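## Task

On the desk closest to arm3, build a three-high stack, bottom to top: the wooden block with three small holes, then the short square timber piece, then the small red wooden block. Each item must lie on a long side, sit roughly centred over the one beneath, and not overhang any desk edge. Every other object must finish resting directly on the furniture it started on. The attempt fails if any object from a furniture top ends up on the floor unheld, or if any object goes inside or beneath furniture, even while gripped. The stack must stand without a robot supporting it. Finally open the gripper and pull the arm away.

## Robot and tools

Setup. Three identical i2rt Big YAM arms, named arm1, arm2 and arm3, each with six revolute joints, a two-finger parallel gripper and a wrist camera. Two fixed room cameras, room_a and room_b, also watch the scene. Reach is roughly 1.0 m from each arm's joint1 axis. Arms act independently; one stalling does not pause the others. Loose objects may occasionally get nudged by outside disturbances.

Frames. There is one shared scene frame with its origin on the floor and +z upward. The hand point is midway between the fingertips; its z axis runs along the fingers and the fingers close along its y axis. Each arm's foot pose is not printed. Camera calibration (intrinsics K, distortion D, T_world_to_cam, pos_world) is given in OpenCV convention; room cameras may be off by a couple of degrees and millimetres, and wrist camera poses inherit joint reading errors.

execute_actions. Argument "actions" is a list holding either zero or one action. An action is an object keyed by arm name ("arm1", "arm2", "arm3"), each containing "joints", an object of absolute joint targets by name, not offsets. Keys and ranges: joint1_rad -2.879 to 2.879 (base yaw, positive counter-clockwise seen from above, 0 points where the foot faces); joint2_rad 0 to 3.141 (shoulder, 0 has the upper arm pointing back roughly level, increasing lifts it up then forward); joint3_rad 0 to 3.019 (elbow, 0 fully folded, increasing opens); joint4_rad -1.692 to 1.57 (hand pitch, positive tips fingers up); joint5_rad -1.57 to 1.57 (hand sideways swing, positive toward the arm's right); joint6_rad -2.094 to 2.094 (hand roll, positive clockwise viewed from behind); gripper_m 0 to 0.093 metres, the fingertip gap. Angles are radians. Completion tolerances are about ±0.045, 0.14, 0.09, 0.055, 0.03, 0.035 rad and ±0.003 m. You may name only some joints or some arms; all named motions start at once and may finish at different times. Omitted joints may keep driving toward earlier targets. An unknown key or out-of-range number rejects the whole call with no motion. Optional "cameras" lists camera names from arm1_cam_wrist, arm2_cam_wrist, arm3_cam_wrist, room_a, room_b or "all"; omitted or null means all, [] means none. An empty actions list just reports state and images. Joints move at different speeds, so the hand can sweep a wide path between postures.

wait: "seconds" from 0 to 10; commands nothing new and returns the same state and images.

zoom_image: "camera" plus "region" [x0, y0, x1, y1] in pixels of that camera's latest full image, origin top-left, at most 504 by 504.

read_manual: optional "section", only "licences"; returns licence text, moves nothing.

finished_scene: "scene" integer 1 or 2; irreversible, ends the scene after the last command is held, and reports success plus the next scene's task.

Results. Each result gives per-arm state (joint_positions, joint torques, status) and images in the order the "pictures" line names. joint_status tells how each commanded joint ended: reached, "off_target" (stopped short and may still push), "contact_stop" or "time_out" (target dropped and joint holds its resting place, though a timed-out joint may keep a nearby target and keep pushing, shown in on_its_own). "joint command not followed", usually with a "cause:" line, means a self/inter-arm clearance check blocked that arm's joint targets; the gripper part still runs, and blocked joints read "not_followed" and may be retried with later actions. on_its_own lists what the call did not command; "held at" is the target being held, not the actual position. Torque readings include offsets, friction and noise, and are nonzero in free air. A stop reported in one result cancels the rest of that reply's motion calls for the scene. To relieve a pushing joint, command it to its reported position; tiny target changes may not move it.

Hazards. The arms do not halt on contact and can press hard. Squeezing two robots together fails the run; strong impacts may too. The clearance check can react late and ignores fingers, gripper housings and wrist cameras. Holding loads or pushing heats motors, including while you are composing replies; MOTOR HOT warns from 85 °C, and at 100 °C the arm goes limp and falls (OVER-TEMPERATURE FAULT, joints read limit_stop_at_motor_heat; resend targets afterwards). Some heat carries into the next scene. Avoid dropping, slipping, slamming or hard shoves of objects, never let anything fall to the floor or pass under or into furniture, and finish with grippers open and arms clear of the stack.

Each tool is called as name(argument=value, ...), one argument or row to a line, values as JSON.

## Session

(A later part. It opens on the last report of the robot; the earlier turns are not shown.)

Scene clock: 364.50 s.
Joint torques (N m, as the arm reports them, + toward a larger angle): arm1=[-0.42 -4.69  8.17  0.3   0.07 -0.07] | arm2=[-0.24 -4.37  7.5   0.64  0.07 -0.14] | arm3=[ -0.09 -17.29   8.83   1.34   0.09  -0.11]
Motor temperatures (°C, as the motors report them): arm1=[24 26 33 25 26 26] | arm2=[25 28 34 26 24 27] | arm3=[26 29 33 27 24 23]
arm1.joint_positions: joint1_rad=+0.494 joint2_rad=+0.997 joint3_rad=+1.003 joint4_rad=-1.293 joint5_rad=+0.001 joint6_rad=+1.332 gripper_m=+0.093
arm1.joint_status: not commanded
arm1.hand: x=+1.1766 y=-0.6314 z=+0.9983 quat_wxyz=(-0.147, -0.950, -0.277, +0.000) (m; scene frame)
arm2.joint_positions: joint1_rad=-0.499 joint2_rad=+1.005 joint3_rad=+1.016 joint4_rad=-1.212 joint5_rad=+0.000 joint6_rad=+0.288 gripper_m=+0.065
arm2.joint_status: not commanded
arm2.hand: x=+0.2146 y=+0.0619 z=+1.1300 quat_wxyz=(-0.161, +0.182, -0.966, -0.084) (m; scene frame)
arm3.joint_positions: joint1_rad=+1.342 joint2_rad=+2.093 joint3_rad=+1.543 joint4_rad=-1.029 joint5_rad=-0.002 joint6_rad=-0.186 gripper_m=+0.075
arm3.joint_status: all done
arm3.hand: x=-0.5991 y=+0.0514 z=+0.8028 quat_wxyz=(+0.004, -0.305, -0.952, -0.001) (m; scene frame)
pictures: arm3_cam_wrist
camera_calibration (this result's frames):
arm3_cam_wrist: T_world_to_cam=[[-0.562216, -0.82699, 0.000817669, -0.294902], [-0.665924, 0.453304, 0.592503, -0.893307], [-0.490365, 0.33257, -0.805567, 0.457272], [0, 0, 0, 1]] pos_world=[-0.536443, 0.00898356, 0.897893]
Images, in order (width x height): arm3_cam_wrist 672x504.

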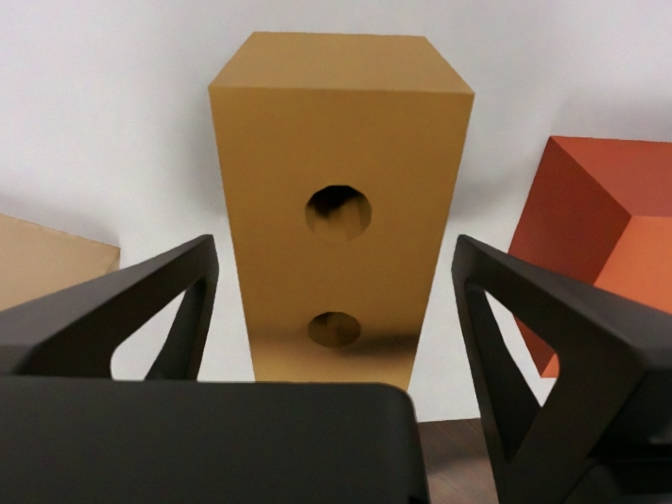

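execute_actions(
  actions=[
    {"arm3":{"joints":{"gripper_m":0.025}}},
  ],
  cameras=[],
)

execute_actions(
  actions=[
    {"arm3":{"joints":{"joint2_rad":1.93,"joint3_rad":1.66,"joint4_rad":-1.24}}},
  ],
  cameras=[],
)

execute_actions(
  actions=[
    {"arm3":{"joints":{"joint1_rad":-1.0,"joint6_rad":0}}},
  ],
  cameras=[],
)

execute_actions(
  actions=[
    {"arm3":{"joints":{"joint2_rad":2.13,"joint3_rad":1.535,"joint4_rad":-0.94}}},
  ],
  cameras=["arm3_cam_wrist","room_a","room_b"],
)

zoom_image(
  camera="room_a",
  region=[350, 220, 490, 340],
)

Scene clock: 383.27 s.
Joint torques (N m, as the arm reports them, + toward a larger angle): arm1=[-0.43 -4.67  8.15  0.31  0.07 -0.07] | arm2=[-0.16 -4.44  7.54  0.64  0.07 -0.15] | arm3=[ -0.08 -16.54   8.59   1.14   0.08  -0.1 ]
Motor temperatures (°C, as the motors report them): arm1=[24 26 34 25 26 26] | arm2=[25 27 34 26 24 27] | arm3=[26 29 33 27 24 23]
arm1.joint_positions: joint1_rad=+0.494 joint2_rad=+0.997 joint3_rad=+1.003 joint4_rad=-1.293 joint5_rad=+0.001 joint6_rad=+1.332 gripper_m=+0.093
arm1.joint_status: not commanded
arm1.hand: x=+1.1766 y=-0.6314 z=+0.9983 quat_wxyz=(-0.147, -0.950, -0.277, +0.000) (m; scene frame)
arm2.joint_positions: joint1_rad=-0.499 joint2_rad=+1.005 joint3_rad=+1.016 joint4_rad=-1.212 joint5_rad=+0.000 joint6_rad=+0.288 gripper_m=+0.065
arm2.joint_status: not commanded
arm2.hand: x=+0.2146 y=+0.0619 z=+1.1300 quat_wxyz=(-0.161, +0.182, -0.966, -0.084) (m; scene frame)
arm3.joint_positions: joint1_rad=+1.342 joint2_rad=+2.093 joint3_rad=+1.543 joint4_rad=-1.027 joint5_rad=-0.001 joint6_rad=-0.187 gripper_m=+0.044
arm3.joint_status: gripper_m off_target (ended at +0.044, target +0.025)
arm3.hand: x=-0.5989 y=+0.0511 z=+0.8028 quat_wxyz=(+0.004, -0.304, -0.953, -0.001) (m; scene frame)
pictures: none
No camera images: the call's "cameras" was empty. Leave "cameras" out to get every camera's image.

Scene clock: 384.70 s.
Joint torques (N m, as the arm reports them, + toward a larger angle): arm1=[-0.42 -4.69  8.16  0.32  0.07 -0.07] | arm2=[-0.07 -4.41  7.57  0.52  0.08 -0.14] | arm3=[ -0.12 -16.19  12.14   0.22   0.08  -0.1 ]
Motor temperatures (°C, as the motors report them): arm1=[24 26 34 25 26 26] | arm2=[25 27 34 26 24 27] | arm3=[26 29 33 27 24 23]
arm1.joint_positions: joint1_rad=+0.494 joint2_rad=+0.997 joint3_rad=+1.003 joint4_rad=-1.293 joint5_rad=+0.001 joint6_rad=+1.332 gripper_m=+0.093
arm1.joint_status: not commanded
arm1.hand: x=+1.1766 y=-0.6314 z=+0.9983 quat_wxyz=(-0.147, -0.950, -0.277, +0.000) (m; scene frame)
arm2.joint_positions: joint1_rad=-0.499 joint2_rad=+1.005 joint3_rad=+1.016 joint4_rad=-1.212 joint5_rad=+0.000 joint6_rad=+0.288 gripper_m=+0.065
arm2.joint_status: not commanded
arm2.hand: x=+0.2146 y=+0.0619 z=+1.1300 quat_wxyz=(-0.161, +0.182, -0.966, -0.084) (m; scene frame)
arm3.joint_positions: joint1_rad=+1.342 joint2_rad=+1.943 joint3_rad=+1.616 joint4_rad=-1.228 joint5_rad=-0.001 joint6_rad=-0.187 gripper_m=+0.044
arm3.joint_status: all done
arm3.hand: x=-0.6022 y=+0.0551 z=+0.9136 quat_wxyz=(-0.006, -0.304, -0.953, +0.004) (m; scene frame)
pictures: none
No camera images: the call's "cameras" was empty. Leave "cameras" out to get every camera's image.

Scene clock: 387.00 s.
Joint torques (N m, as the arm reports them, + toward a larger angle): arm1=[-0.44 -4.74  8.16  0.32  0.07 -0.08] | arm2=[-0.14 -4.48  7.52  0.58  0.07 -0.14] | arm3=[  0.32 -15.92  12.27   0.26  -0.05   0.09]
Motor temperatures (°C, as the motors report them): arm1=[24 26 34 25 26 26] | arm2=[25 27 34 26 24 27] | arm3=[26 29 33 27 24 23]
arm1.joint_positions: joint1_rad=+0.494 joint2_rad=+0.997 joint3_rad=+1.003 joint4_rad=-1.293 joint5_rad=+0.001 joint6_rad=+1.332 gripper_m=+0.093
arm1.joint_status: not commanded
arm1.hand: x=+1.1766 y=-0.6314 z=+0.9983 quat_wxyz=(-0.147, -0.950, -0.277, +0.000) (m; scene frame)
arm2.joint_positions: joint1_rad=-0.499 joint2_rad=+1.005 joint3_rad=+1.016 joint4_rad=-1.212 joint5_rad=+0.000 joint6_rad=+0.288 gripper_m=+0.065
arm2.joint_status: not commanded
arm2.hand: x=+0.2146 y=+0.0619 z=+1.1300 quat_wxyz=(-0.161, +0.182, -0.966, -0.084) (m; scene frame)
arm3.joint_positions: joint1_rad=-1.010 joint2_rad=+1.943 joint3_rad=+1.616 joint4_rad=-1.228 joint5_rad=+0.003 joint6_rad=-0.010 gripper_m=+0.044
arm3.joint_status: all done
arm3.hand: x=-1.5979 y=+0.4890 z=+0.9154 quat_wxyz=(+0.000, -1.000, +0.003, +0.009) (m; scene frame)
pictures: none
No camera images: the call's "cameras" was empty. Leave "cameras" out to get every camera's image.

Scene clock: 387.93 s.
Joint torques (N m, as the arm reports them, + toward a larger angle): arm1=[-0.42 -4.69  8.17  0.32  0.07 -0.07] | arm2=[-0.22 -4.44  7.47  0.64  0.07 -0.14] | arm3=[  0.02 -18.25   8.32   1.56  -0.02   0.06]
Motor temperatures (°C, as the motors report them): arm1=[24 26 34 25 26 26] | arm2=[25 27 34 26 24 27] | arm3=[26 29 33 27 24 23]
arm1.joint_positions: joint1_rad=+0.494 joint2_rad=+0.997 joint3_rad=+1.003 joint4_rad=-1.293 joint5_rad=+0.001 joint6_rad=+1.332 gripper_m=+0.093
arm1.joint_status: not commanded
arm1.hand: x=+1.1766 y=-0.6314 z=+0.9983 quat_wxyz=(-0.147, -0.950, -0.277, +0.000) (m; scene frame)
arm2.joint_positions: joint1_rad=-0.499 joint2_rad=+1.005 joint3_rad=+1.016 joint4_rad=-1.212 joint5_rad=+0.000 joint6_rad=+0.288 gripper_m=+0.065
arm2.joint_status: not commanded
arm2.hand: x=+0.2146 y=+0.0619 z=+1.1300 quat_wxyz=(-0.161, +0.182, -0.966, -0.084) (m; scene frame)
arm3.joint_positions: joint1_rad=-1.010 joint2_rad=+2.159 joint3_rad=+1.520 joint4_rad=-0.964 joint5_rad=+0.002 joint6_rad=-0.007 gripper_m=+0.044
arm3.joint_status: all done
arm3.hand: x=-1.5973 y=+0.4885 z=+0.7600 quat_wxyz=(+0.000, -1.000, +0.004, -0.015) (m; scene frame)
pictures: arm3_cam_wrist, room_a, room_b
camera_calibration (this result's frames):
arm3_cam_wrist: T_world_to_cam=[[-0.0142995, 0.999898, 0.000384601, -0.511575], [0.793201, 0.0111094, 0.608859, 0.803383], [0.608792, 0.00901144, -0.793279, 1.69227], [0, 0, 0, 1]] pos_world=[-1.6748, 0.487348, 0.853495]
Images, in order (width x height): arm3_cam_wrist 672x504, room_a 672x504, room_b 672x504.

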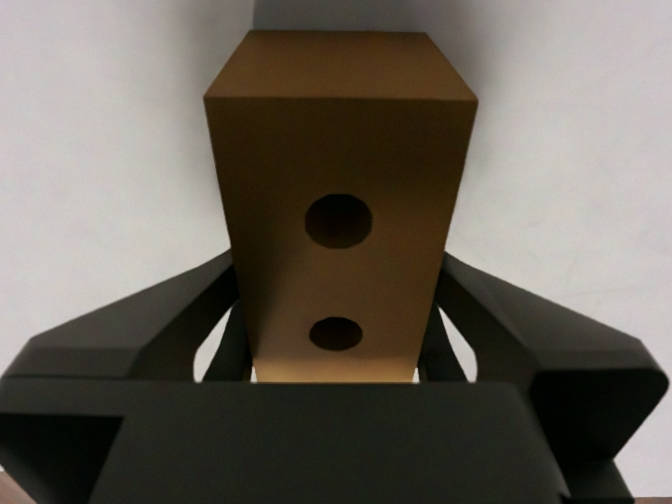

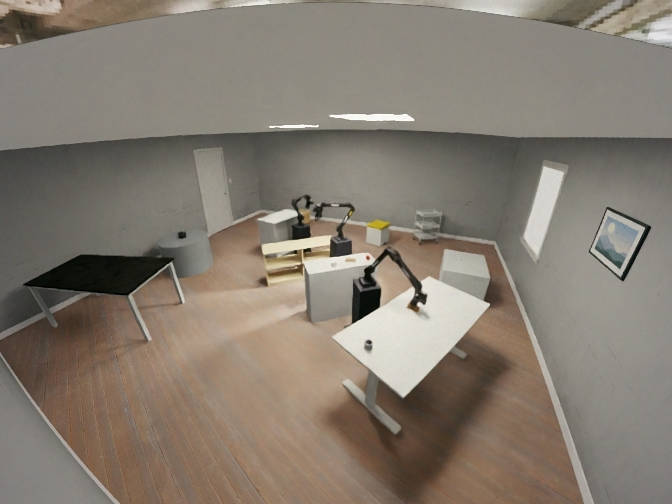

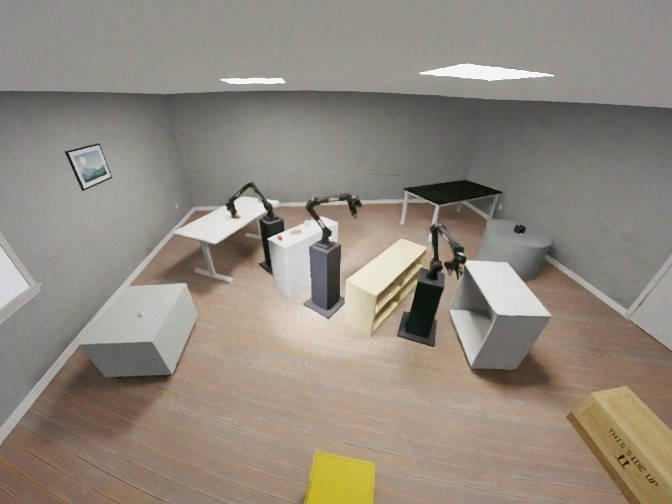

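Region (350, 220, 490, 340) of room_a's 672x504 image, scaled by 3.600, with more detail than that image has; it fills the top 432 rows of this view, and the rest is white.

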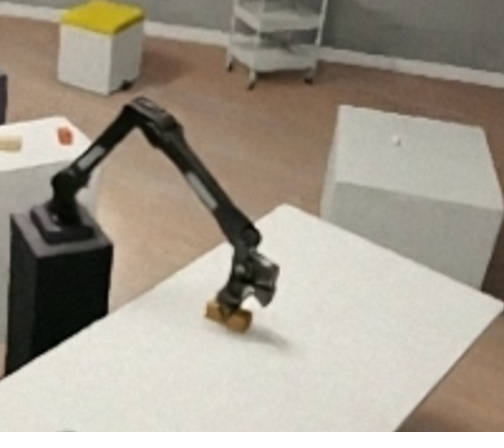

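execute_actions(
  actions=[
    {"arm3":{"joints":{"joint2_rad":2.21,"joint4_rad":-0.875}}},
  ],
  cameras=["arm3_cam_wrist"],
)

Scene clock: 393.07 s.
Joint torques (N m, as the arm reports them, + toward a larger angle): arm1=[-0.49 -4.68  8.15  0.32  0.07 -0.07] | arm2=[ 0.09 -4.3   7.51  0.57  0.08 -0.13] | arm3=[  0.   -12.18   8.38   3.11   0.     0.06]
Motor temperatures (°C, as the motors report them): arm1=[24 26 34 25 26 26] | arm2=[25 27 34 26 24 27] | arm3=[26 29 33 27 24 23]
arm1.joint_positions: joint1_rad=+0.494 joint2_rad=+0.997 joint3_rad=+1.003 joint4_rad=-1.293 joint5_rad=+0.001 joint6_rad=+1.332 gripper_m=+0.093
arm1.joint_status: not commanded
arm1.hand: x=+1.1766 y=-0.6314 z=+0.9983 quat_wxyz=(-0.147, -0.950, -0.277, +0.000) (m; scene frame)
arm2.joint_positions: joint1_rad=-0.499 joint2_rad=+1.005 joint3_rad=+1.016 joint4_rad=-1.212 joint5_rad=+0.000 joint6_rad=+0.288 gripper_m=+0.065
arm2.joint_status: not commanded
arm2.hand: x=+0.2146 y=+0.0619 z=+1.1300 quat_wxyz=(-0.161, +0.182, -0.966, -0.084) (m; scene frame)
arm3.joint_positions: joint1_rad=-1.010 joint2_rad=+2.159 joint3_rad=+1.520 joint4_rad=-0.938 joint5_rad=+0.001 joint6_rad=-0.007 gripper_m=+0.044
arm3.joint_status: joint4_rad time_out (moved +0.026 of +0.089); the others done
arm3.on_its_own: joint4_rad reads -0.938 and still pushes toward -0.875 since a time_out
arm3.hand: x=-1.6037 y=+0.4885 z=+0.7599 quat_wxyz=(-0.001, -1.000, +0.004, -0.002) (m; scene frame)
pictures: arm3_cam_wrist
camera_calibration (this result's frames):
arm3_cam_wrist: T_world_to_cam=[[-0.0142234, 0.999899, 0.0000139391, -0.511166], [0.80896, 0.0114992, 0.587752, 0.849706], [0.587692, 0.00837113, -0.809041, 1.67458], [0, 0, 0, 1]] pos_world=[-1.67879, 0.487325, 0.855394]
Images, in order (width x height): arm3_cam_wrist 672x504.

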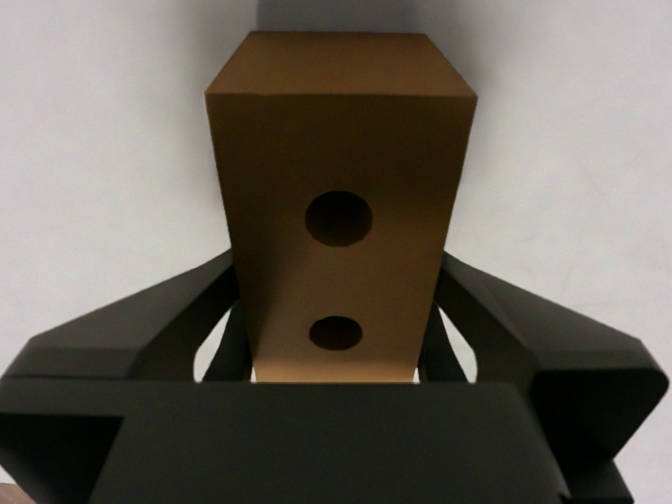

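execute_actions(
  actions=[
    {"arm3":{"joints":{"joint2_rad":2.14,"joint4_rad":-0.938,"gripper_m":0.093}}},
  ],
  cameras=[],
)

execute_actions(
  actions=[
    {"arm3":{"joints":{"joint2_rad":1.87,"joint3_rad":1.58,"joint4_rad":-1.258}}},
  ],
  cameras=["arm3_cam_wrist"],
)

execute_actions(
  actions=[
    {"arm3":{"joints":{"joint1_rad":1.605,"joint6_rad":-1.12}}},
  ],
  cameras=["arm3_cam_wrist"],
)

execute_actions(
  actions=[
    {"arm3":{"joints":{"joint2_rad":2.03,"joint3_rad":1.49,"joint4_rad":-0.975}}},
  ],
  cameras=["arm3_cam_wrist"],
)

Scene clock: 409.00 s.
Joint torques (N m, as the arm reports them, + toward a larger angle): arm1=[-0.41 -4.7   8.16  0.31  0.07 -0.07] | arm2=[-0.04 -4.34  7.48  0.57  0.07 -0.13] | arm3=[ -0.01 -17.27   8.45   0.31   0.01   0.06]
Motor temperatures (°C, as the motors report them): arm1=[24 25 34 25 26 26] | arm2=[25 27 34 26 24 27] | arm3=[26 29 33 27 24 23]
arm1.joint_positions: joint1_rad=+0.494 joint2_rad=+0.997 joint3_rad=+1.003 joint4_rad=-1.293 joint5_rad=+0.001 joint6_rad=+1.332 gripper_m=+0.093
arm1.joint_status: not commanded
arm1.hand: x=+1.1766 y=-0.6314 z=+0.9983 quat_wxyz=(-0.147, -0.950, -0.277, +0.000) (m; scene frame)
arm2.joint_positions: joint1_rad=-0.499 joint2_rad=+1.005 joint3_rad=+1.016 joint4_rad=-1.212 joint5_rad=+0.000 joint6_rad=+0.288 gripper_m=+0.065
arm2.joint_status: not commanded
arm2.hand: x=+0.2146 y=+0.0619 z=+1.1300 quat_wxyz=(-0.161, +0.182, -0.966, -0.084) (m; scene frame)
arm3.joint_positions: joint1_rad=-1.010 joint2_rad=+2.159 joint3_rad=+1.520 joint4_rad=-0.932 joint5_rad=+0.001 joint6_rad=-0.007 gripper_m=+0.093
arm3.joint_status: all done
arm3.hand: x=-1.6052 y=+0.4885 z=+0.7596 quat_wxyz=(-0.001, -1.000, +0.004, +0.001) (m; scene frame)
pictures: none
No camera images: the call's "cameras" was empty. Leave "cameras" out to get every camera's image.

Scene clock: 410.20 s.
Joint torques (N m, as the arm reports them, + toward a larger angle): arm1=[-0.42 -4.68  8.15  0.32  0.07 -0.08] | arm2=[-0.34 -4.43  7.44  0.57  0.08 -0.14] | arm3=[ -0.01 -12.68  10.99   0.3    0.01   0.06]
Motor temperatures (°C, as the motors report them): arm1=[24 25 34 25 26 26] | arm2=[25 27 34 26 24 27] | arm3=[26 29 33 27 24 23]
arm1.joint_positions: joint1_rad=+0.494 joint2_rad=+0.997 joint3_rad=+1.003 joint4_rad=-1.293 joint5_rad=+0.001 joint6_rad=+1.332 gripper_m=+0.093
arm1.joint_status: not commanded
arm1.hand: x=+1.1766 y=-0.6314 z=+0.9983 quat_wxyz=(-0.147, -0.950, -0.277, +0.000) (m; scene frame)
arm2.joint_positions: joint1_rad=-0.499 joint2_rad=+1.005 joint3_rad=+1.016 joint4_rad=-1.212 joint5_rad=+0.000 joint6_rad=+0.288 gripper_m=+0.065
arm2.joint_status: not commanded
arm2.hand: x=+0.2146 y=+0.0619 z=+1.1300 quat_wxyz=(-0.161, +0.182, -0.966, -0.084) (m; scene frame)
arm3.joint_positions: joint1_rad=-1.010 joint2_rad=+1.857 joint3_rad=+1.553 joint4_rad=-1.246 joint5_rad=+0.001 joint6_rad=-0.007 gripper_m=+0.093
arm3.joint_status: all done
arm3.hand: x=-1.5729 y=+0.4883 z=+0.9401 quat_wxyz=(+0.000, -1.000, +0.004, +0.012) (m; scene frame)
pictures: arm3_cam_wrist
camera_calibration (this result's frames):
arm3_cam_wrist: T_world_to_cam=[[-0.0141608, 0.999899, 0.000785333, -0.511249], [0.824147, 0.011227, 0.566264, 0.763101], [0.566198, 0.00866596, -0.824223, 1.7826], [0, 0, 0, 1]] pos_world=[-1.64545, 0.487182, 1.03755]
Images, in order (width x height): arm3_cam_wrist 672x504.

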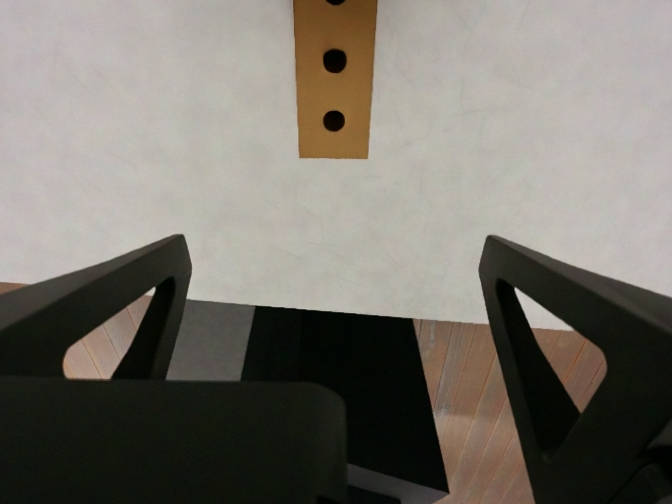

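Scene clock: 412.53 s.
Joint torques (N m, as the arm reports them, + toward a larger angle): arm1=[-0.44 -4.68  8.16  0.32  0.07 -0.08] | arm2=[-0.25 -4.5   7.55  0.6   0.06 -0.13] | arm3=[ -1.01 -14.02  10.74   0.2    0.    -0.13]
Motor temperatures (°C, as the motors report them): arm1=[24 25 34 25 26 26] | arm2=[25 27 34 26 24 27] | arm3=[26 29 33 27 24 23]
arm1.joint_positions: joint1_rad=+0.494 joint2_rad=+0.997 joint3_rad=+1.003 joint4_rad=-1.293 joint5_rad=+0.001 joint6_rad=+1.332 gripper_m=+0.093
arm1.joint_status: not commanded
arm1.hand: x=+1.1766 y=-0.6314 z=+0.9983 quat_wxyz=(-0.147, -0.950, -0.277, +0.000) (m; scene frame)
arm2.joint_positions: joint1_rad=-0.499 joint2_rad=+1.005 joint3_rad=+1.016 joint4_rad=-1.212 joint5_rad=+0.000 joint6_rad=+0.288 gripper_m=+0.065
arm2.joint_status: not commanded
arm2.hand: x=+0.2146 y=+0.0619 z=+1.1300 quat_wxyz=(-0.161, +0.182, -0.966, -0.084) (m; scene frame)
arm3.joint_positions: joint1_rad=+1.613 joint2_rad=+1.866 joint3_rad=+1.553 joint4_rad=-1.246 joint5_rad=-0.001 joint6_rad=-1.109 gripper_m=+0.093
arm3.joint_status: all done
arm3.hand: x=-0.5250 y=+0.1924 z=+0.9329 quat_wxyz=(-0.003, +0.284, -0.959, +0.004) (m; scene frame)
pictures: arm3_cam_wrist
camera_calibration (this result's frames):
arm3_cam_wrist: T_world_to_cam=[[0.562107, -0.826986, 0.0113796, 0.44371], [-0.675401, -0.451045, 0.583431, -0.807525], [-0.477357, -0.335637, -0.812083, 0.692955], [0, 0, 0, 1]] pos_world=[-0.464028, 0.235293, 1.02882]
Images, in order (width x height): arm3_cam_wrist 672x504.

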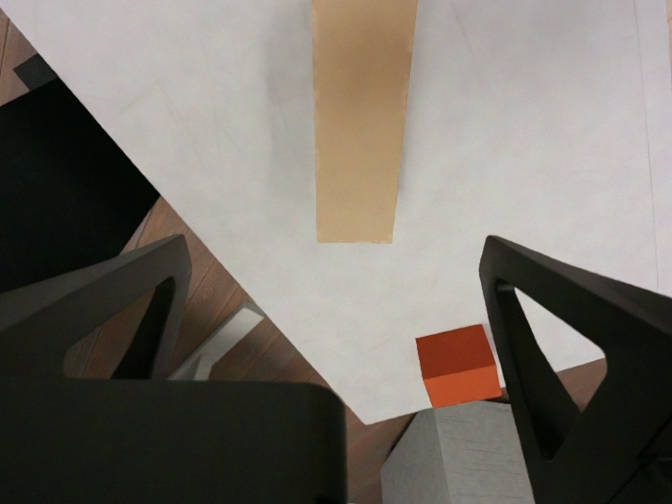

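Scene clock: 413.57 s.
Joint torques (N m, as the arm reports them, + toward a larger angle): arm1=[-0.41 -4.7   8.15  0.32  0.07 -0.07] | arm2=[-0.26 -4.46  7.45  0.53  0.08 -0.12] | arm3=[ -1.82 -17.7    8.8    1.12  -0.01  -0.13]
Motor temperatures (°C, as the motors report them): arm1=[24 25 34 25 26 26] | arm2=[25 27 34 26 24 27] | arm3=[26 29 33 27 24 23]
arm1.joint_positions: joint1_rad=+0.494 joint2_rad=+0.997 joint3_rad=+1.003 joint4_rad=-1.293 joint5_rad=+0.001 joint6_rad=+1.332 gripper_m=+0.093
arm1.joint_status: not commanded
arm1.hand: x=+1.1766 y=-0.6314 z=+0.9983 quat_wxyz=(-0.147, -0.950, -0.277, +0.000) (m; scene frame)
arm2.joint_positions: joint1_rad=-0.499 joint2_rad=+1.005 joint3_rad=+1.016 joint4_rad=-1.212 joint5_rad=+0.000 joint6_rad=+0.288 gripper_m=+0.065
arm2.joint_status: not commanded
arm2.hand: x=+0.2146 y=+0.0619 z=+1.1300 quat_wxyz=(-0.161, +0.182, -0.966, -0.084) (m; scene frame)
arm3.joint_positions: joint1_rad=+1.613 joint2_rad=+2.056 joint3_rad=+1.473 joint4_rad=-0.989 joint5_rad=-0.001 joint6_rad=-1.109 gripper_m=+0.093
arm3.joint_status: all done
arm3.hand: x=-0.5134 y=+0.1851 z=+0.8009 quat_wxyz=(+0.002, +0.284, -0.959, +0.000) (m; scene frame)
pictures: arm3_cam_wrist
camera_calibration (this result's frames):
arm3_cam_wrist: T_world_to_cam=[[0.562137, -0.827044, -0.0000090605, 0.441785], [-0.669071, -0.45477, 0.587817, -0.72556], [-0.486155, -0.330428, -0.808994, 0.5809], [0, 0, 0, 1]] pos_world=[-0.451388, 0.227358, 0.896445]
Images, in order (width x height): arm3_cam_wrist 672x504.

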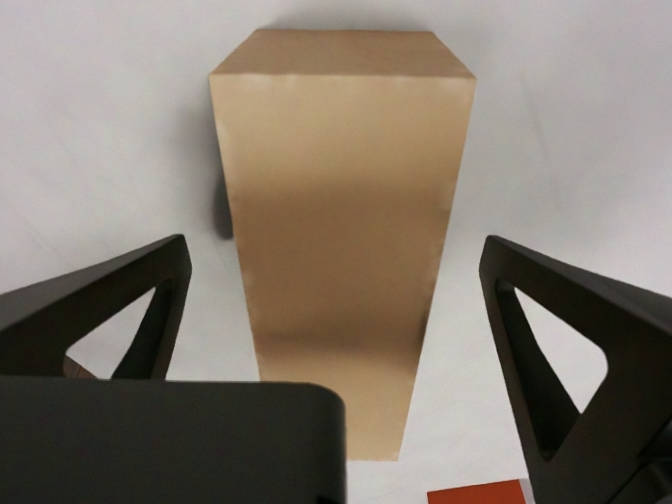

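execute_actions(
  actions=[
    {"arm3":{"joints":{"gripper_m":0.025}}},
  ],
  cameras=[],
)

execute_actions(
  actions=[
    {"arm3":{"joints":{"joint2_rad":1.93,"joint3_rad":1.66,"joint4_rad":-1.24}}},
  ],
  cameras=[],
)

execute_actions(
  actions=[
    {"arm3":{"joints":{"joint1_rad":-1.0,"joint6_rad":0.003}}},
  ],
  cameras=["arm3_cam_wrist"],
)

execute_actions(
  actions=[
    {"arm3":{"joints":{"joint2_rad":2.05,"joint3_rad":1.565,"joint4_rad":-1.03}}},
  ],
  cameras=["arm3_cam_wrist","room_a"],
)

zoom_image(
  camera="room_a",
  region=[385, 275, 445, 325],
)

Scene clock: 435.20 s.
Joint torques (N m, as the arm reports them, + toward a larger angle): arm1=[-0.42 -4.68  8.17  0.32  0.07 -0.07] | arm2=[-0.23 -4.52  7.54  0.62  0.08 -0.13] | arm3=[ -1.79 -16.96   8.77   1.12  -0.01  -0.12]
Motor temperatures (°C, as the motors report them): arm1=[24 25 34 25 26 26] | arm2=[25 27 34 26 24 27] | arm3=[26 30 33 27 24 23]
arm1.joint_positions: joint1_rad=+0.494 joint2_rad=+0.997 joint3_rad=+1.003 joint4_rad=-1.293 joint5_rad=+0.001 joint6_rad=+1.332 gripper_m=+0.093
arm1.joint_status: not commanded
arm1.hand: x=+1.1766 y=-0.6314 z=+0.9983 quat_wxyz=(-0.147, -0.950, -0.277, +0.000) (m; scene frame)
arm2.joint_positions: joint1_rad=-0.499 joint2_rad=+1.005 joint3_rad=+1.016 joint4_rad=-1.212 joint5_rad=+0.000 joint6_rad=+0.288 gripper_m=+0.065
arm2.joint_status: not commanded
arm2.hand: x=+0.2146 y=+0.0619 z=+1.1300 quat_wxyz=(-0.161, +0.182, -0.966, -0.084) (m; scene frame)
arm3.joint_positions: joint1_rad=+1.613 joint2_rad=+2.056 joint3_rad=+1.473 joint4_rad=-0.988 joint5_rad=-0.001 joint6_rad=-1.110 gripper_m=+0.045
arm3.joint_status: gripper_m off_target (ended at +0.045, target +0.025)
arm3.hand: x=-0.5132 y=+0.1850 z=+0.8009 quat_wxyz=(+0.001, +0.284, -0.959, +0.000) (m; scene frame)
pictures: none
No camera images: the call's "cameras" was empty. Leave "cameras" out to get every camera's image.

Scene clock: 436.60 s.
Joint torques (N m, as the arm reports them, + toward a larger angle): arm1=[-0.47 -4.68  8.16  0.33  0.07 -0.08] | arm2=[-0.2  -4.42  7.54  0.58  0.07 -0.13] | arm3=[ -1.81 -15.74  11.81   0.22  -0.01  -0.12]
Motor temperatures (°C, as the motors report them): arm1=[24 25 34 25 26 26] | arm2=[25 27 34 26 24 27] | arm3=[26 30 33 27 24 23]
arm1.joint_positions: joint1_rad=+0.494 joint2_rad=+0.997 joint3_rad=+1.003 joint4_rad=-1.293 joint5_rad=+0.001 joint6_rad=+1.332 gripper_m=+0.093
arm1.joint_status: not commanded
arm1.hand: x=+1.1766 y=-0.6314 z=+0.9983 quat_wxyz=(-0.147, -0.950, -0.277, +0.000) (m; scene frame)
arm2.joint_positions: joint1_rad=-0.499 joint2_rad=+1.005 joint3_rad=+1.016 joint4_rad=-1.212 joint5_rad=+0.000 joint6_rad=+0.288 gripper_m=+0.065
arm2.joint_status: not commanded
arm2.hand: x=+0.2146 y=+0.0619 z=+1.1300 quat_wxyz=(-0.161, +0.182, -0.966, -0.084) (m; scene frame)
arm3.joint_positions: joint1_rad=+1.613 joint2_rad=+1.940 joint3_rad=+1.619 joint4_rad=-1.229 joint5_rad=-0.001 joint6_rad=-1.110 gripper_m=+0.045
arm3.joint_status: all done
arm3.hand: x=-0.5024 y=+0.1790 z=+0.9161 quat_wxyz=(-0.006, +0.284, -0.959, +0.008) (m; scene frame)
pictures: none
No camera images: the call's "cameras" was empty. Leave "cameras" out to get every camera's image.

Scene clock: 439.00 s.
Joint torques (N m, as the arm reports them, + toward a larger angle): arm1=[-0.43 -4.71  8.16  0.31  0.07 -0.07] | arm2=[-0.33 -4.25  7.55  0.59  0.07 -0.11] | arm3=[  0.06 -15.96  12.     0.27  -0.04   0.09]
Motor temperatures (°C, as the motors report them): arm1=[24 25 34 25 26 26] | arm2=[25 26 34 26 24 27] | arm3=[26 30 33 27 24 23]
arm1.joint_positions: joint1_rad=+0.494 joint2_rad=+0.997 joint3_rad=+1.003 joint4_rad=-1.293 joint5_rad=+0.001 joint6_rad=+1.332 gripper_m=+0.093
arm1.joint_status: not commanded
arm1.hand: x=+1.1766 y=-0.6314 z=+0.9983 quat_wxyz=(-0.147, -0.950, -0.277, +0.000) (m; scene frame)
arm2.joint_positions: joint1_rad=-0.499 joint2_rad=+1.005 joint3_rad=+1.016 joint4_rad=-1.212 joint5_rad=+0.000 joint6_rad=+0.288 gripper_m=+0.065
arm2.joint_status: not commanded
arm2.hand: x=+0.2146 y=+0.0619 z=+1.1300 quat_wxyz=(-0.161, +0.182, -0.966, -0.084) (m; scene frame)
arm3.joint_positions: joint1_rad=-1.010 joint2_rad=+1.940 joint3_rad=+1.619 joint4_rad=-1.229 joint5_rad=+0.002 joint6_rad=-0.007 gripper_m=+0.045
arm3.joint_status: all done
arm3.hand: x=-1.5992 y=+0.4890 z=+0.9184 quat_wxyz=(+0.000, -1.000, +0.004, +0.012) (m; scene frame)
pictures: arm3_cam_wrist
camera_calibration (this result's frames):
arm3_cam_wrist: T_world_to_cam=[[-0.0137408, 0.999903, 0.00232335, -0.512961], [0.82457, 0.010017, 0.565671, 0.798771], [0.565592, 0.00968853, -0.824628, 1.7785], [0, 0, 0, 1]] pos_world=[-1.6716, 0.487679, 1.01595]
Images, in order (width x height): arm3_cam_wrist 672x504.

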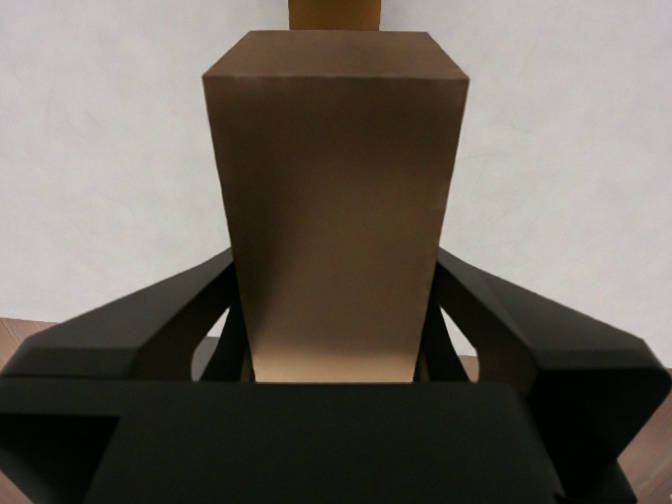

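Scene clock: 440.27 s.
Joint torques (N m, as the arm reports them, + toward a larger angle): arm1=[-0.48 -4.69  8.15  0.32  0.07 -0.08] | arm2=[-0.2  -4.45  7.52  0.61  0.08 -0.14] | arm3=[ -0.01 -16.32   9.2    1.12  -0.04   0.09]
Motor temperatures (°C, as the motors report them): arm1=[24 25 34 25 26 26] | arm2=[25 26 34 26 24 27] | arm3=[26 30 33 27 24 23]
arm1.joint_positions: joint1_rad=+0.494 joint2_rad=+0.997 joint3_rad=+1.003 joint4_rad=-1.293 joint5_rad=+0.001 joint6_rad=+1.332 gripper_m=+0.093
arm1.joint_status: not commanded
arm1.hand: x=+1.1766 y=-0.6314 z=+0.9983 quat_wxyz=(-0.147, -0.950, -0.277, +0.000) (m; scene frame)
arm2.joint_positions: joint1_rad=-0.499 joint2_rad=+1.005 joint3_rad=+1.016 joint4_rad=-1.212 joint5_rad=+0.000 joint6_rad=+0.288 gripper_m=+0.065
arm2.joint_status: not commanded
arm2.hand: x=+0.2146 y=+0.0619 z=+1.1300 quat_wxyz=(-0.161, +0.182, -0.966, -0.084) (m; scene frame)
arm3.joint_positions: joint1_rad=-1.010 joint2_rad=+2.076 joint3_rad=+1.546 joint4_rad=-1.042 joint5_rad=+0.002 joint6_rad=-0.007 gripper_m=+0.045
arm3.joint_status: all done
arm3.hand: x=-1.6040 y=+0.4888 z=+0.8159 quat_wxyz=(+0.000, -1.000, +0.004, +0.001) (m; scene frame)
pictures: arm3_cam_wrist, room_a
camera_calibration (this result's frames):
arm3_cam_wrist: T_world_to_cam=[[-0.0138276, 0.999903, 0.00169499, -0.512286], [0.812078, 0.0102411, 0.58346, 0.82607], [0.583386, 0.0094443, -0.81214, 1.71517], [0, 0, 0, 1]] pos_world=[-1.67852, 0.487578, 0.911851]
Images, in order (width x height): arm3_cam_wrist 672x504, room_a 672x504.

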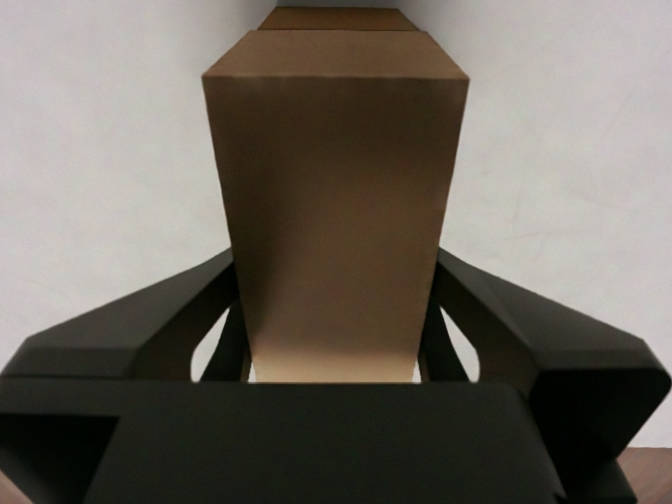

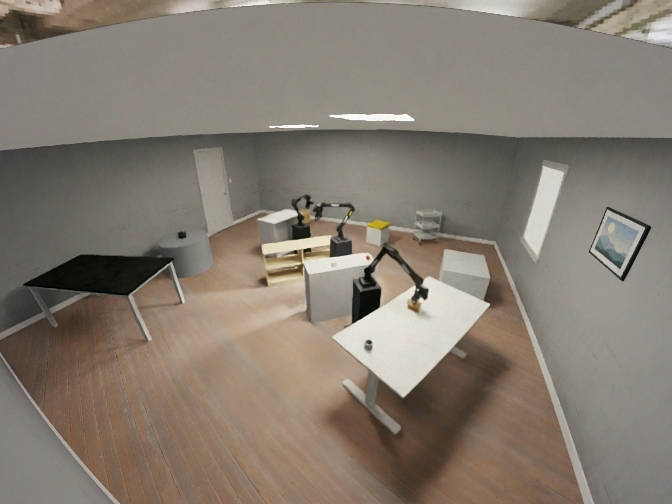

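Region (385, 275, 445, 325) of room_a's 672x504 image, scaled by 8.400, with more detail than that image has.

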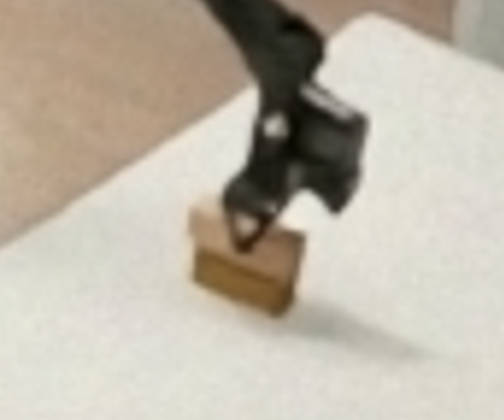

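execute_actions(
  actions=[
    {"arm3":{"joints":{"joint2_rad":2.115}}},
  ],
  cameras=[],
)

Scene clock: 452.33 s.
Joint torques (N m, as the arm reports them, + toward a larger angle): arm1=[-0.42 -4.71  8.16  0.32  0.07 -0.08] | arm2=[-0.27 -4.4   7.52  0.57  0.08 -0.15] | arm3=[  0.05 -13.86   9.15   1.06   0.05   0.09]
Motor temperatures (°C, as the motors report them): arm1=[24 25 34 25 26 26] | arm2=[25 26 34 26 24 27] | arm3=[26 30 33 27 24 23]
arm1.joint_positions: joint1_rad=+0.494 joint2_rad=+0.997 joint3_rad=+1.003 joint4_rad=-1.293 joint5_rad=+0.001 joint6_rad=+1.332 gripper_m=+0.093
arm1.joint_status: not commanded
arm1.hand: x=+1.1766 y=-0.6314 z=+0.9983 quat_wxyz=(-0.147, -0.950, -0.277, +0.000) (m; scene frame)
arm2.joint_positions: joint1_rad=-0.499 joint2_rad=+1.005 joint3_rad=+1.016 joint4_rad=-1.212 joint5_rad=+0.000 joint6_rad=+0.288 gripper_m=+0.065
arm2.joint_status: not commanded
arm2.hand: x=+0.2146 y=+0.0619 z=+1.1300 quat_wxyz=(-0.161, +0.182, -0.966, -0.084) (m; scene frame)
arm3.joint_positions: joint1_rad=-1.010 joint2_rad=+2.090 joint3_rad=+1.546 joint4_rad=-1.040 joint5_rad=-0.001 joint6_rad=-0.007 gripper_m=+0.045
arm3.joint_status: all done
arm3.hand: x=-1.6024 y=+0.4883 z=+0.8078 quat_wxyz=(-0.001, -1.000, +0.004, -0.005) (m; scene frame)
pictures: none
No camera images: the call's "cameras" was empty. Leave "cameras" out to get every camera's image.

Contact (joints 4/5 nudged).

execute_actions(
  actions=[
    {"arm3":{"joints":{"joint2_rad":2.085,"gripper_m":0.093}}},
  ],
  cameras=[],
)

execute_actions(
  actions=[
    {"arm3":{"joints":{"joint2_rad":1.97,"joint3_rad":1.745,"joint4_rad":-1.30}}},
  ],
  cameras=["arm3_cam_wrist"],
)

execute_actions(
  actions=[
    {"arm3":{"joints":{"joint1_rad":1.185,"joint6_rad":-0.348}}},
  ],
  cameras=["arm3_cam_wrist"],
)

Scene clock: 464.10 s.
Joint torques (N m, as the arm reports them, + toward a larger angle): arm1=[-0.44 -4.71  8.17  0.32  0.07 -0.08] | arm2=[-0.45 -4.42  7.55  0.6   0.07 -0.14] | arm3=[  0.13 -16.35   9.14   1.12   0.05   0.09]
Motor temperatures (°C, as the motors report them): arm1=[24 25 34 25 26 26] | arm2=[25 26 34 26 24 27] | arm3=[26 30 33 27 24 23]
arm1.joint_positions: joint1_rad=+0.494 joint2_rad=+0.997 joint3_rad=+1.003 joint4_rad=-1.293 joint5_rad=+0.001 joint6_rad=+1.332 gripper_m=+0.093
arm1.joint_status: not commanded
arm1.hand: x=+1.1766 y=-0.6314 z=+0.9983 quat_wxyz=(-0.147, -0.950, -0.277, +0.000) (m; scene frame)
arm2.joint_positions: joint1_rad=-0.499 joint2_rad=+1.005 joint3_rad=+1.016 joint4_rad=-1.212 joint5_rad=+0.000 joint6_rad=+0.288 gripper_m=+0.065
arm2.joint_status: not commanded
arm2.hand: x=+0.2146 y=+0.0619 z=+1.1300 quat_wxyz=(-0.161, +0.182, -0.966, -0.084) (m; scene frame)
arm3.joint_positions: joint1_rad=-1.010 joint2_rad=+2.090 joint3_rad=+1.546 joint4_rad=-1.040 joint5_rad=-0.001 joint6_rad=-0.007 gripper_m=+0.093
arm3.joint_status: all done
arm3.hand: x=-1.6024 y=+0.4883 z=+0.8078 quat_wxyz=(-0.001, -1.000, +0.004, -0.005) (m; scene frame)
pictures: none
No camera images: the call's "cameras" was empty. Leave "cameras" out to get every camera's image.

Scene clock: 465.37 s.
Joint torques (N m, as the arm reports them, + toward a larger angle): arm1=[-0.45 -4.73  8.17  0.32  0.07 -0.07] | arm2=[-0.19 -4.34  7.53  0.55  0.08 -0.14] | arm3=[  0.   -15.36  11.81   0.23   0.05   0.09]
Motor temperatures (°C, as the motors report them): arm1=[24 25 34 25 26 26] | arm2=[25 26 34 26 24 27] | arm3=[26 30 33 27 24 23]
arm1.joint_positions: joint1_rad=+0.494 joint2_rad=+0.997 joint3_rad=+1.003 joint4_rad=-1.293 joint5_rad=+0.001 joint6_rad=+1.332 gripper_m=+0.093
arm1.joint_status: not commanded
arm1.hand: x=+1.1766 y=-0.6314 z=+0.9983 quat_wxyz=(-0.147, -0.950, -0.277, +0.000) (m; scene frame)
arm2.joint_positions: joint1_rad=-0.499 joint2_rad=+1.005 joint3_rad=+1.016 joint4_rad=-1.212 joint5_rad=+0.000 joint6_rad=+0.288 gripper_m=+0.065
arm2.joint_status: not commanded
arm2.hand: x=+0.2146 y=+0.0619 z=+1.1300 quat_wxyz=(-0.161, +0.182, -0.966, -0.084) (m; scene frame)
arm3.joint_positions: joint1_rad=-1.010 joint2_rad=+1.970 joint3_rad=+1.709 joint4_rad=-1.288 joint5_rad=-0.001 joint6_rad=-0.007 gripper_m=+0.093
arm3.joint_status: all done
arm3.hand: x=-1.6154 y=+0.4887 z=+0.9341 quat_wxyz=(-0.001, -1.000, +0.004, +0.012) (m; scene frame)
pictures: arm3_cam_wrist
camera_calibration (this result's frames):
arm3_cam_wrist: T_world_to_cam=[[-0.0138143, 0.999904, -0.000737338, -0.510233], [0.82438, 0.0118067, 0.565914, 0.801885], [0.565868, 0.00720987, -0.824464, 1.80206], [0, 0, 0, 1]] pos_world=[-1.68784, 0.487723, 1.03156]
Images, in order (width x height): arm3_cam_wrist 672x504.

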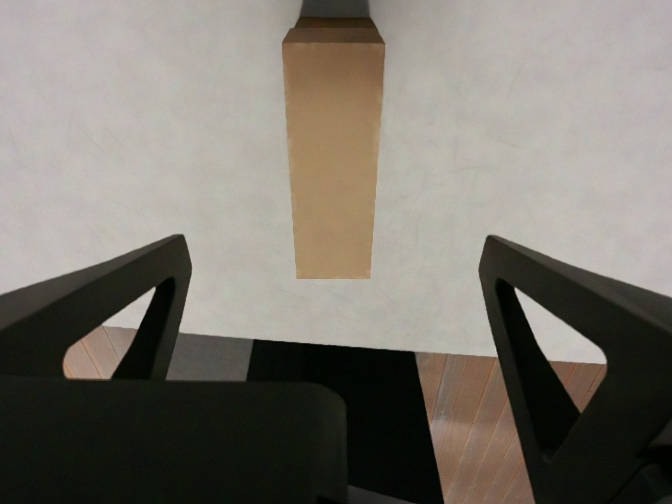

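Scene clock: 467.60 s.
Joint torques (N m, as the arm reports them, + toward a larger angle): arm1=[-0.41 -4.66  8.17  0.31  0.07 -0.08] | arm2=[-0.28 -4.42  7.54  0.56  0.07 -0.13] | arm3=[ -1.71 -15.14  11.79   0.26   0.04  -0.11]
Motor temperatures (°C, as the motors report them): arm1=[24 25 34 25 26 26] | arm2=[25 26 34 26 24 27] | arm3=[26 30 34 27 24 23]
arm1.joint_positions: joint1_rad=+0.494 joint2_rad=+0.997 joint3_rad=+1.003 joint4_rad=-1.293 joint5_rad=+0.001 joint6_rad=+1.332 gripper_m=+0.093
arm1.joint_status: not commanded
arm1.hand: x=+1.1766 y=-0.6314 z=+0.9983 quat_wxyz=(-0.147, -0.950, -0.277, +0.000) (m; scene frame)
arm2.joint_positions: joint1_rad=-0.499 joint2_rad=+1.005 joint3_rad=+1.016 joint4_rad=-1.212 joint5_rad=+0.000 joint6_rad=+0.288 gripper_m=+0.065
arm2.joint_status: not commanded
arm2.hand: x=+0.2146 y=+0.0619 z=+1.1300 quat_wxyz=(-0.161, +0.182, -0.966, -0.084) (m; scene frame)
arm3.joint_positions: joint1_rad=+1.195 joint2_rad=+1.970 joint3_rad=+1.709 joint4_rad=-1.288 joint5_rad=-0.001 joint6_rad=-0.338 gripper_m=+0.093
arm3.joint_status: all done
arm3.hand: x=-0.6587 y=-0.0145 z=+0.9325 quat_wxyz=(-0.008, -0.302, -0.953, +0.007) (m; scene frame)
pictures: arm3_cam_wrist
camera_calibration (this result's frames):
arm3_cam_wrist: T_world_to_cam=[[-0.558124, -0.829683, 0.0110787, -0.389914], [-0.678242, 0.46386, 0.569931, -0.966938], [-0.478002, 0.310579, -0.821618, 0.577179], [0, 0, 0, 1]] pos_world=[-0.597546, -0.0542408, 1.02963]
Images, in order (width x height): arm3_cam_wrist 672x504.

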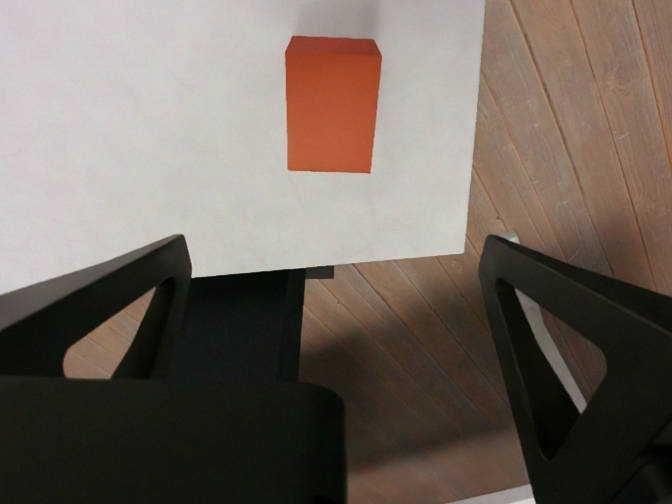

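execute_actions(
  actions=[
    {"arm3":{"joints":{"joint1_rad":1.21,"joint2_rad":2.12,"joint3_rad":1.645,"joint4_rad":-1.045}}},
  ],
  cameras=["arm3_cam_wrist"],
)

Scene clock: 479.80 s.
Joint torques (N m, as the arm reports them, + toward a larger angle): arm1=[-0.43 -4.68  8.17  0.32  0.07 -0.08] | arm2=[-0.36 -4.33  7.48  0.61  0.07 -0.14] | arm3=[  0.07 -18.46   9.2    1.17   0.04  -0.11]
Motor temperatures (°C, as the motors report them): arm1=[24 25 34 25 26 26] | arm2=[25 26 34 26 24 27] | arm3=[26 30 34 27 24 23]
arm1.joint_positions: joint1_rad=+0.494 joint2_rad=+0.997 joint3_rad=+1.003 joint4_rad=-1.293 joint5_rad=+0.001 joint6_rad=+1.332 gripper_m=+0.093
arm1.joint_status: not commanded
arm1.hand: x=+1.1766 y=-0.6314 z=+0.9983 quat_wxyz=(-0.147, -0.950, -0.277, +0.000) (m; scene frame)
arm2.joint_positions: joint1_rad=-0.499 joint2_rad=+1.005 joint3_rad=+1.016 joint4_rad=-1.212 joint5_rad=+0.000 joint6_rad=+0.288 gripper_m=+0.065
arm2.joint_status: not commanded
arm2.hand: x=+0.2146 y=+0.0619 z=+1.1300 quat_wxyz=(-0.161, +0.182, -0.966, -0.084) (m; scene frame)
arm3.joint_positions: joint1_rad=+1.199 joint2_rad=+2.146 joint3_rad=+1.627 joint4_rad=-1.059 joint5_rad=-0.001 joint6_rad=-0.338 gripper_m=+0.093
arm3.joint_status: all done
arm3.hand: x=-0.6517 y=-0.0206 z=+0.8003 quat_wxyz=(+0.003, -0.300, -0.954, -0.001) (m; scene frame)
pictures: arm3_cam_wrist
camera_calibration (this result's frames):
arm3_cam_wrist: T_world_to_cam=[[-0.554613, -0.832107, 0.00139713, -0.379657], [-0.670836, 0.448116, 0.590907, -0.896247], [-0.492324, 0.326788, -0.806738, 0.452895], [0, 0, 0, 1]] pos_world=[-0.588826, -0.0622932, 0.895497]
Images, in order (width x height): arm3_cam_wrist 672x504.

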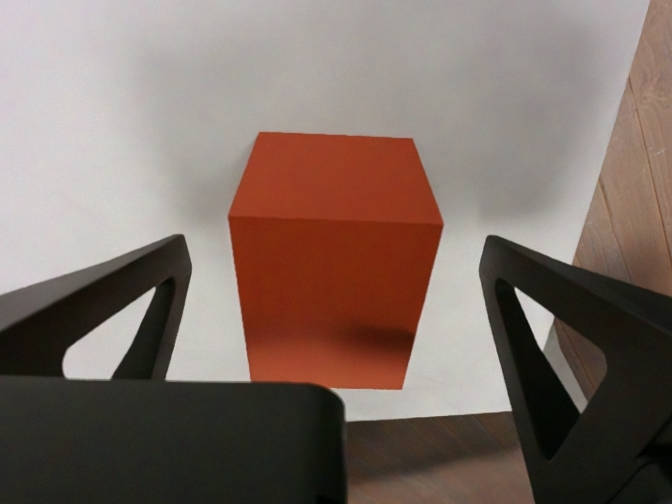

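execute_actions(
  actions=[
    {"arm3":{"joints":{"gripper_m":0.025}}},
  ],
  cameras=[],
)

execute_actions(
  actions=[
    {"arm3":{"joints":{"joint2_rad":1.87,"joint3_rad":1.67,"joint4_rad":-1.31}}},
  ],
  cameras=[],
)

execute_actions(
  actions=[
    {"arm3":{"joints":{"joint1_rad":-1.0,"joint6_rad":0.003}}},
  ],
  cameras=[],
)

execute_actions(
  actions=[
    {"arm3":{"joints":{"joint2_rad":1.98,"joint3_rad":1.578,"joint4_rad":-1.12}}},
  ],
  cameras=["arm3_cam_wrist"],
)

Scene clock: 490.77 s.
Joint torques (N m, as the arm reports them, + toward a larger angle): arm1=[-0.44 -4.68  8.16  0.32  0.07 -0.08] | arm2=[-0.2  -4.33  7.53  0.61  0.07 -0.13] | arm3=[  0.02 -18.19   9.22   1.18   0.03  -0.11]
Motor temperatures (°C, as the motors report them): arm1=[24 25 34 25 26 26] | arm2=[25 26 35 26 24 27] | arm3=[26 31 34 27 24 23]
arm1.joint_positions: joint1_rad=+0.494 joint2_rad=+0.997 joint3_rad=+1.003 joint4_rad=-1.293 joint5_rad=+0.001 joint6_rad=+1.332 gripper_m=+0.093
arm1.joint_status: not commanded
arm1.hand: x=+1.1766 y=-0.6314 z=+0.9983 quat_wxyz=(-0.147, -0.950, -0.277, +0.000) (m; scene frame)
arm2.joint_positions: joint1_rad=-0.499 joint2_rad=+1.005 joint3_rad=+1.016 joint4_rad=-1.212 joint5_rad=+0.000 joint6_rad=+0.288 gripper_m=+0.065
arm2.joint_status: not commanded
arm2.hand: x=+0.2146 y=+0.0619 z=+1.1300 quat_wxyz=(-0.161, +0.182, -0.966, -0.084) (m; scene frame)
arm3.joint_positions: joint1_rad=+1.199 joint2_rad=+2.146 joint3_rad=+1.627 joint4_rad=-1.058 joint5_rad=+0.000 joint6_rad=-0.338 gripper_m=+0.044
arm3.joint_status: gripper_m off_target (ended at +0.044, target +0.025)
arm3.hand: x=-0.6517 y=-0.0207 z=+0.8003 quat_wxyz=(+0.003, -0.300, -0.954, -0.001) (m; scene frame)
pictures: none
No camera images: the call's "cameras" was empty. Leave "cameras" out to get every camera's image.

Scene clock: 491.97 s.
Joint torques (N m, as the arm reports them, + toward a larger angle): arm1=[-0.47 -4.65  8.16  0.3   0.07 -0.08] | arm2=[-0.11 -4.2   7.48  0.61  0.08 -0.14] | arm3=[  0.1  -13.63  11.72   0.32   0.03  -0.11]
Motor temperatures (°C, as the motors report them): arm1=[24 25 34 25 26 26] | arm2=[25 26 35 26 24 27] | arm3=[26 31 34 27 24 23]
arm1.joint_positions: joint1_rad=+0.494 joint2_rad=+0.997 joint3_rad=+1.003 joint4_rad=-1.293 joint5_rad=+0.001 joint6_rad=+1.332 gripper_m=+0.093
arm1.joint_status: not commanded
arm1.hand: x=+1.1766 y=-0.6314 z=+0.9983 quat_wxyz=(-0.147, -0.950, -0.277, +0.000) (m; scene frame)
arm2.joint_positions: joint1_rad=-0.499 joint2_rad=+1.005 joint3_rad=+1.016 joint4_rad=-1.212 joint5_rad=+0.000 joint6_rad=+0.288 gripper_m=+0.065
arm2.joint_status: not commanded
arm2.hand: x=+0.2146 y=+0.0619 z=+1.1300 quat_wxyz=(-0.161, +0.182, -0.966, -0.084) (m; scene frame)
arm3.joint_positions: joint1_rad=+1.199 joint2_rad=+1.862 joint3_rad=+1.636 joint4_rad=-1.299 joint5_rad=+0.000 joint6_rad=-0.338 gripper_m=+0.044
arm3.joint_status: all done
arm3.hand: x=-0.6723 y=+0.0088 z=+0.9666 quat_wxyz=(-0.017, -0.300, -0.954, +0.015) (m; scene frame)
pictures: none
No camera images: the call's "cameras" was empty. Leave "cameras" out to get every camera's image.

Scene clock: 494.17 s.
Joint torques (N m, as the arm reports them, + toward a larger angle): arm1=[-0.41 -4.7   8.16  0.32  0.07 -0.07] | arm2=[-0.28 -4.49  7.51  0.56  0.09 -0.13] | arm3=[  0.63 -14.27  11.67   0.34  -0.02   0.09]
Motor temperatures (°C, as the motors report them): arm1=[24 25 34 25 26 26] | arm2=[25 26 35 26 24 27] | arm3=[26 31 34 27 24 23]
arm1.joint_positions: joint1_rad=+0.494 joint2_rad=+0.997 joint3_rad=+1.003 joint4_rad=-1.293 joint5_rad=+0.001 joint6_rad=+1.332 gripper_m=+0.093
arm1.joint_status: not commanded
arm1.hand: x=+1.1766 y=-0.6314 z=+0.9983 quat_wxyz=(-0.147, -0.950, -0.277, +0.000) (m; scene frame)
arm2.joint_positions: joint1_rad=-0.499 joint2_rad=+1.005 joint3_rad=+1.016 joint4_rad=-1.212 joint5_rad=+0.000 joint6_rad=+0.288 gripper_m=+0.065
arm2.joint_status: not commanded
arm2.hand: x=+0.2146 y=+0.0619 z=+1.1300 quat_wxyz=(-0.161, +0.182, -0.966, -0.084) (m; scene frame)
arm3.joint_positions: joint1_rad=-1.010 joint2_rad=+1.874 joint3_rad=+1.636 joint4_rad=-1.299 joint5_rad=+0.002 joint6_rad=-0.007 gripper_m=+0.044
arm3.joint_status: all done
arm3.hand: x=-1.5886 y=+0.4888 z=+0.9615 quat_wxyz=(+0.000, -1.000, +0.004, +0.018) (m; scene frame)
pictures: none
No camera images: the call's "cameras" was empty. Leave "cameras" out to get every camera's image.

Scene clock: 495.50 s.
Joint torques (N m, as the arm reports them, + toward a larger angle): arm1=[-0.45 -4.67  8.16  0.3   0.07 -0.08] | arm2=[-0.34 -4.2   7.47  0.52  0.08 -0.13] | arm3=[  0.03 -17.15   9.52   1.1   -0.01   0.09]
Motor temperatures (°C, as the motors report them): arm1=[24 25 34 25 26 26] | arm2=[25 26 35 26 24 27] | arm3=[26 30 34 27 24 23]
arm1.joint_positions: joint1_rad=+0.494 joint2_rad=+0.997 joint3_rad=+1.003 joint4_rad=-1.293 joint5_rad=+0.001 joint6_rad=+1.332 gripper_m=+0.093
arm1.joint_status: not commanded
arm1.hand: x=+1.1766 y=-0.6314 z=+0.9983 quat_wxyz=(-0.147, -0.950, -0.277, +0.000) (m; scene frame)
arm2.joint_positions: joint1_rad=-0.499 joint2_rad=+1.005 joint3_rad=+1.016 joint4_rad=-1.212 joint5_rad=+0.000 joint6_rad=+0.288 gripper_m=+0.065
arm2.joint_status: not commanded
arm2.hand: x=+0.2146 y=+0.0619 z=+1.1300 quat_wxyz=(-0.161, +0.182, -0.966, -0.084) (m; scene frame)
arm3.joint_positions: joint1_rad=-1.010 joint2_rad=+2.003 joint3_rad=+1.561 joint4_rad=-1.134 joint5_rad=+0.002 joint6_rad=-0.007 gripper_m=+0.044
arm3.joint_status: all done
arm3.hand: x=-1.5960 y=+0.4887 z=+0.8623 quat_wxyz=(+0.000, -1.000, +0.004, -0.001) (m; scene frame)
pictures: arm3_cam_wrist
camera_calibration (this result's frames):
arm3_cam_wrist: T_world_to_cam=[[-0.0138412, 0.999904, 0.000810886, -0.511355], [0.809629, 0.0107314, 0.586844, 0.785492], [0.586779, 0.00877916, -0.8097, 1.75182], [0, 0, 0, 1]] pos_world=[-1.67096, 0.487497, 0.957901]
Images, in order (width x height): arm3_cam_wrist 672x504.

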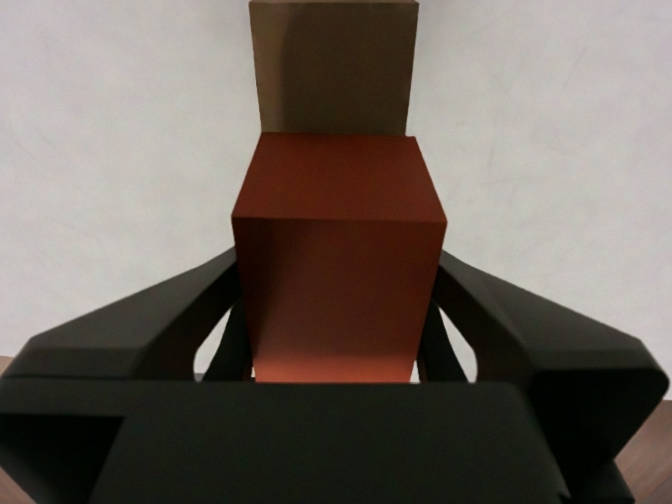

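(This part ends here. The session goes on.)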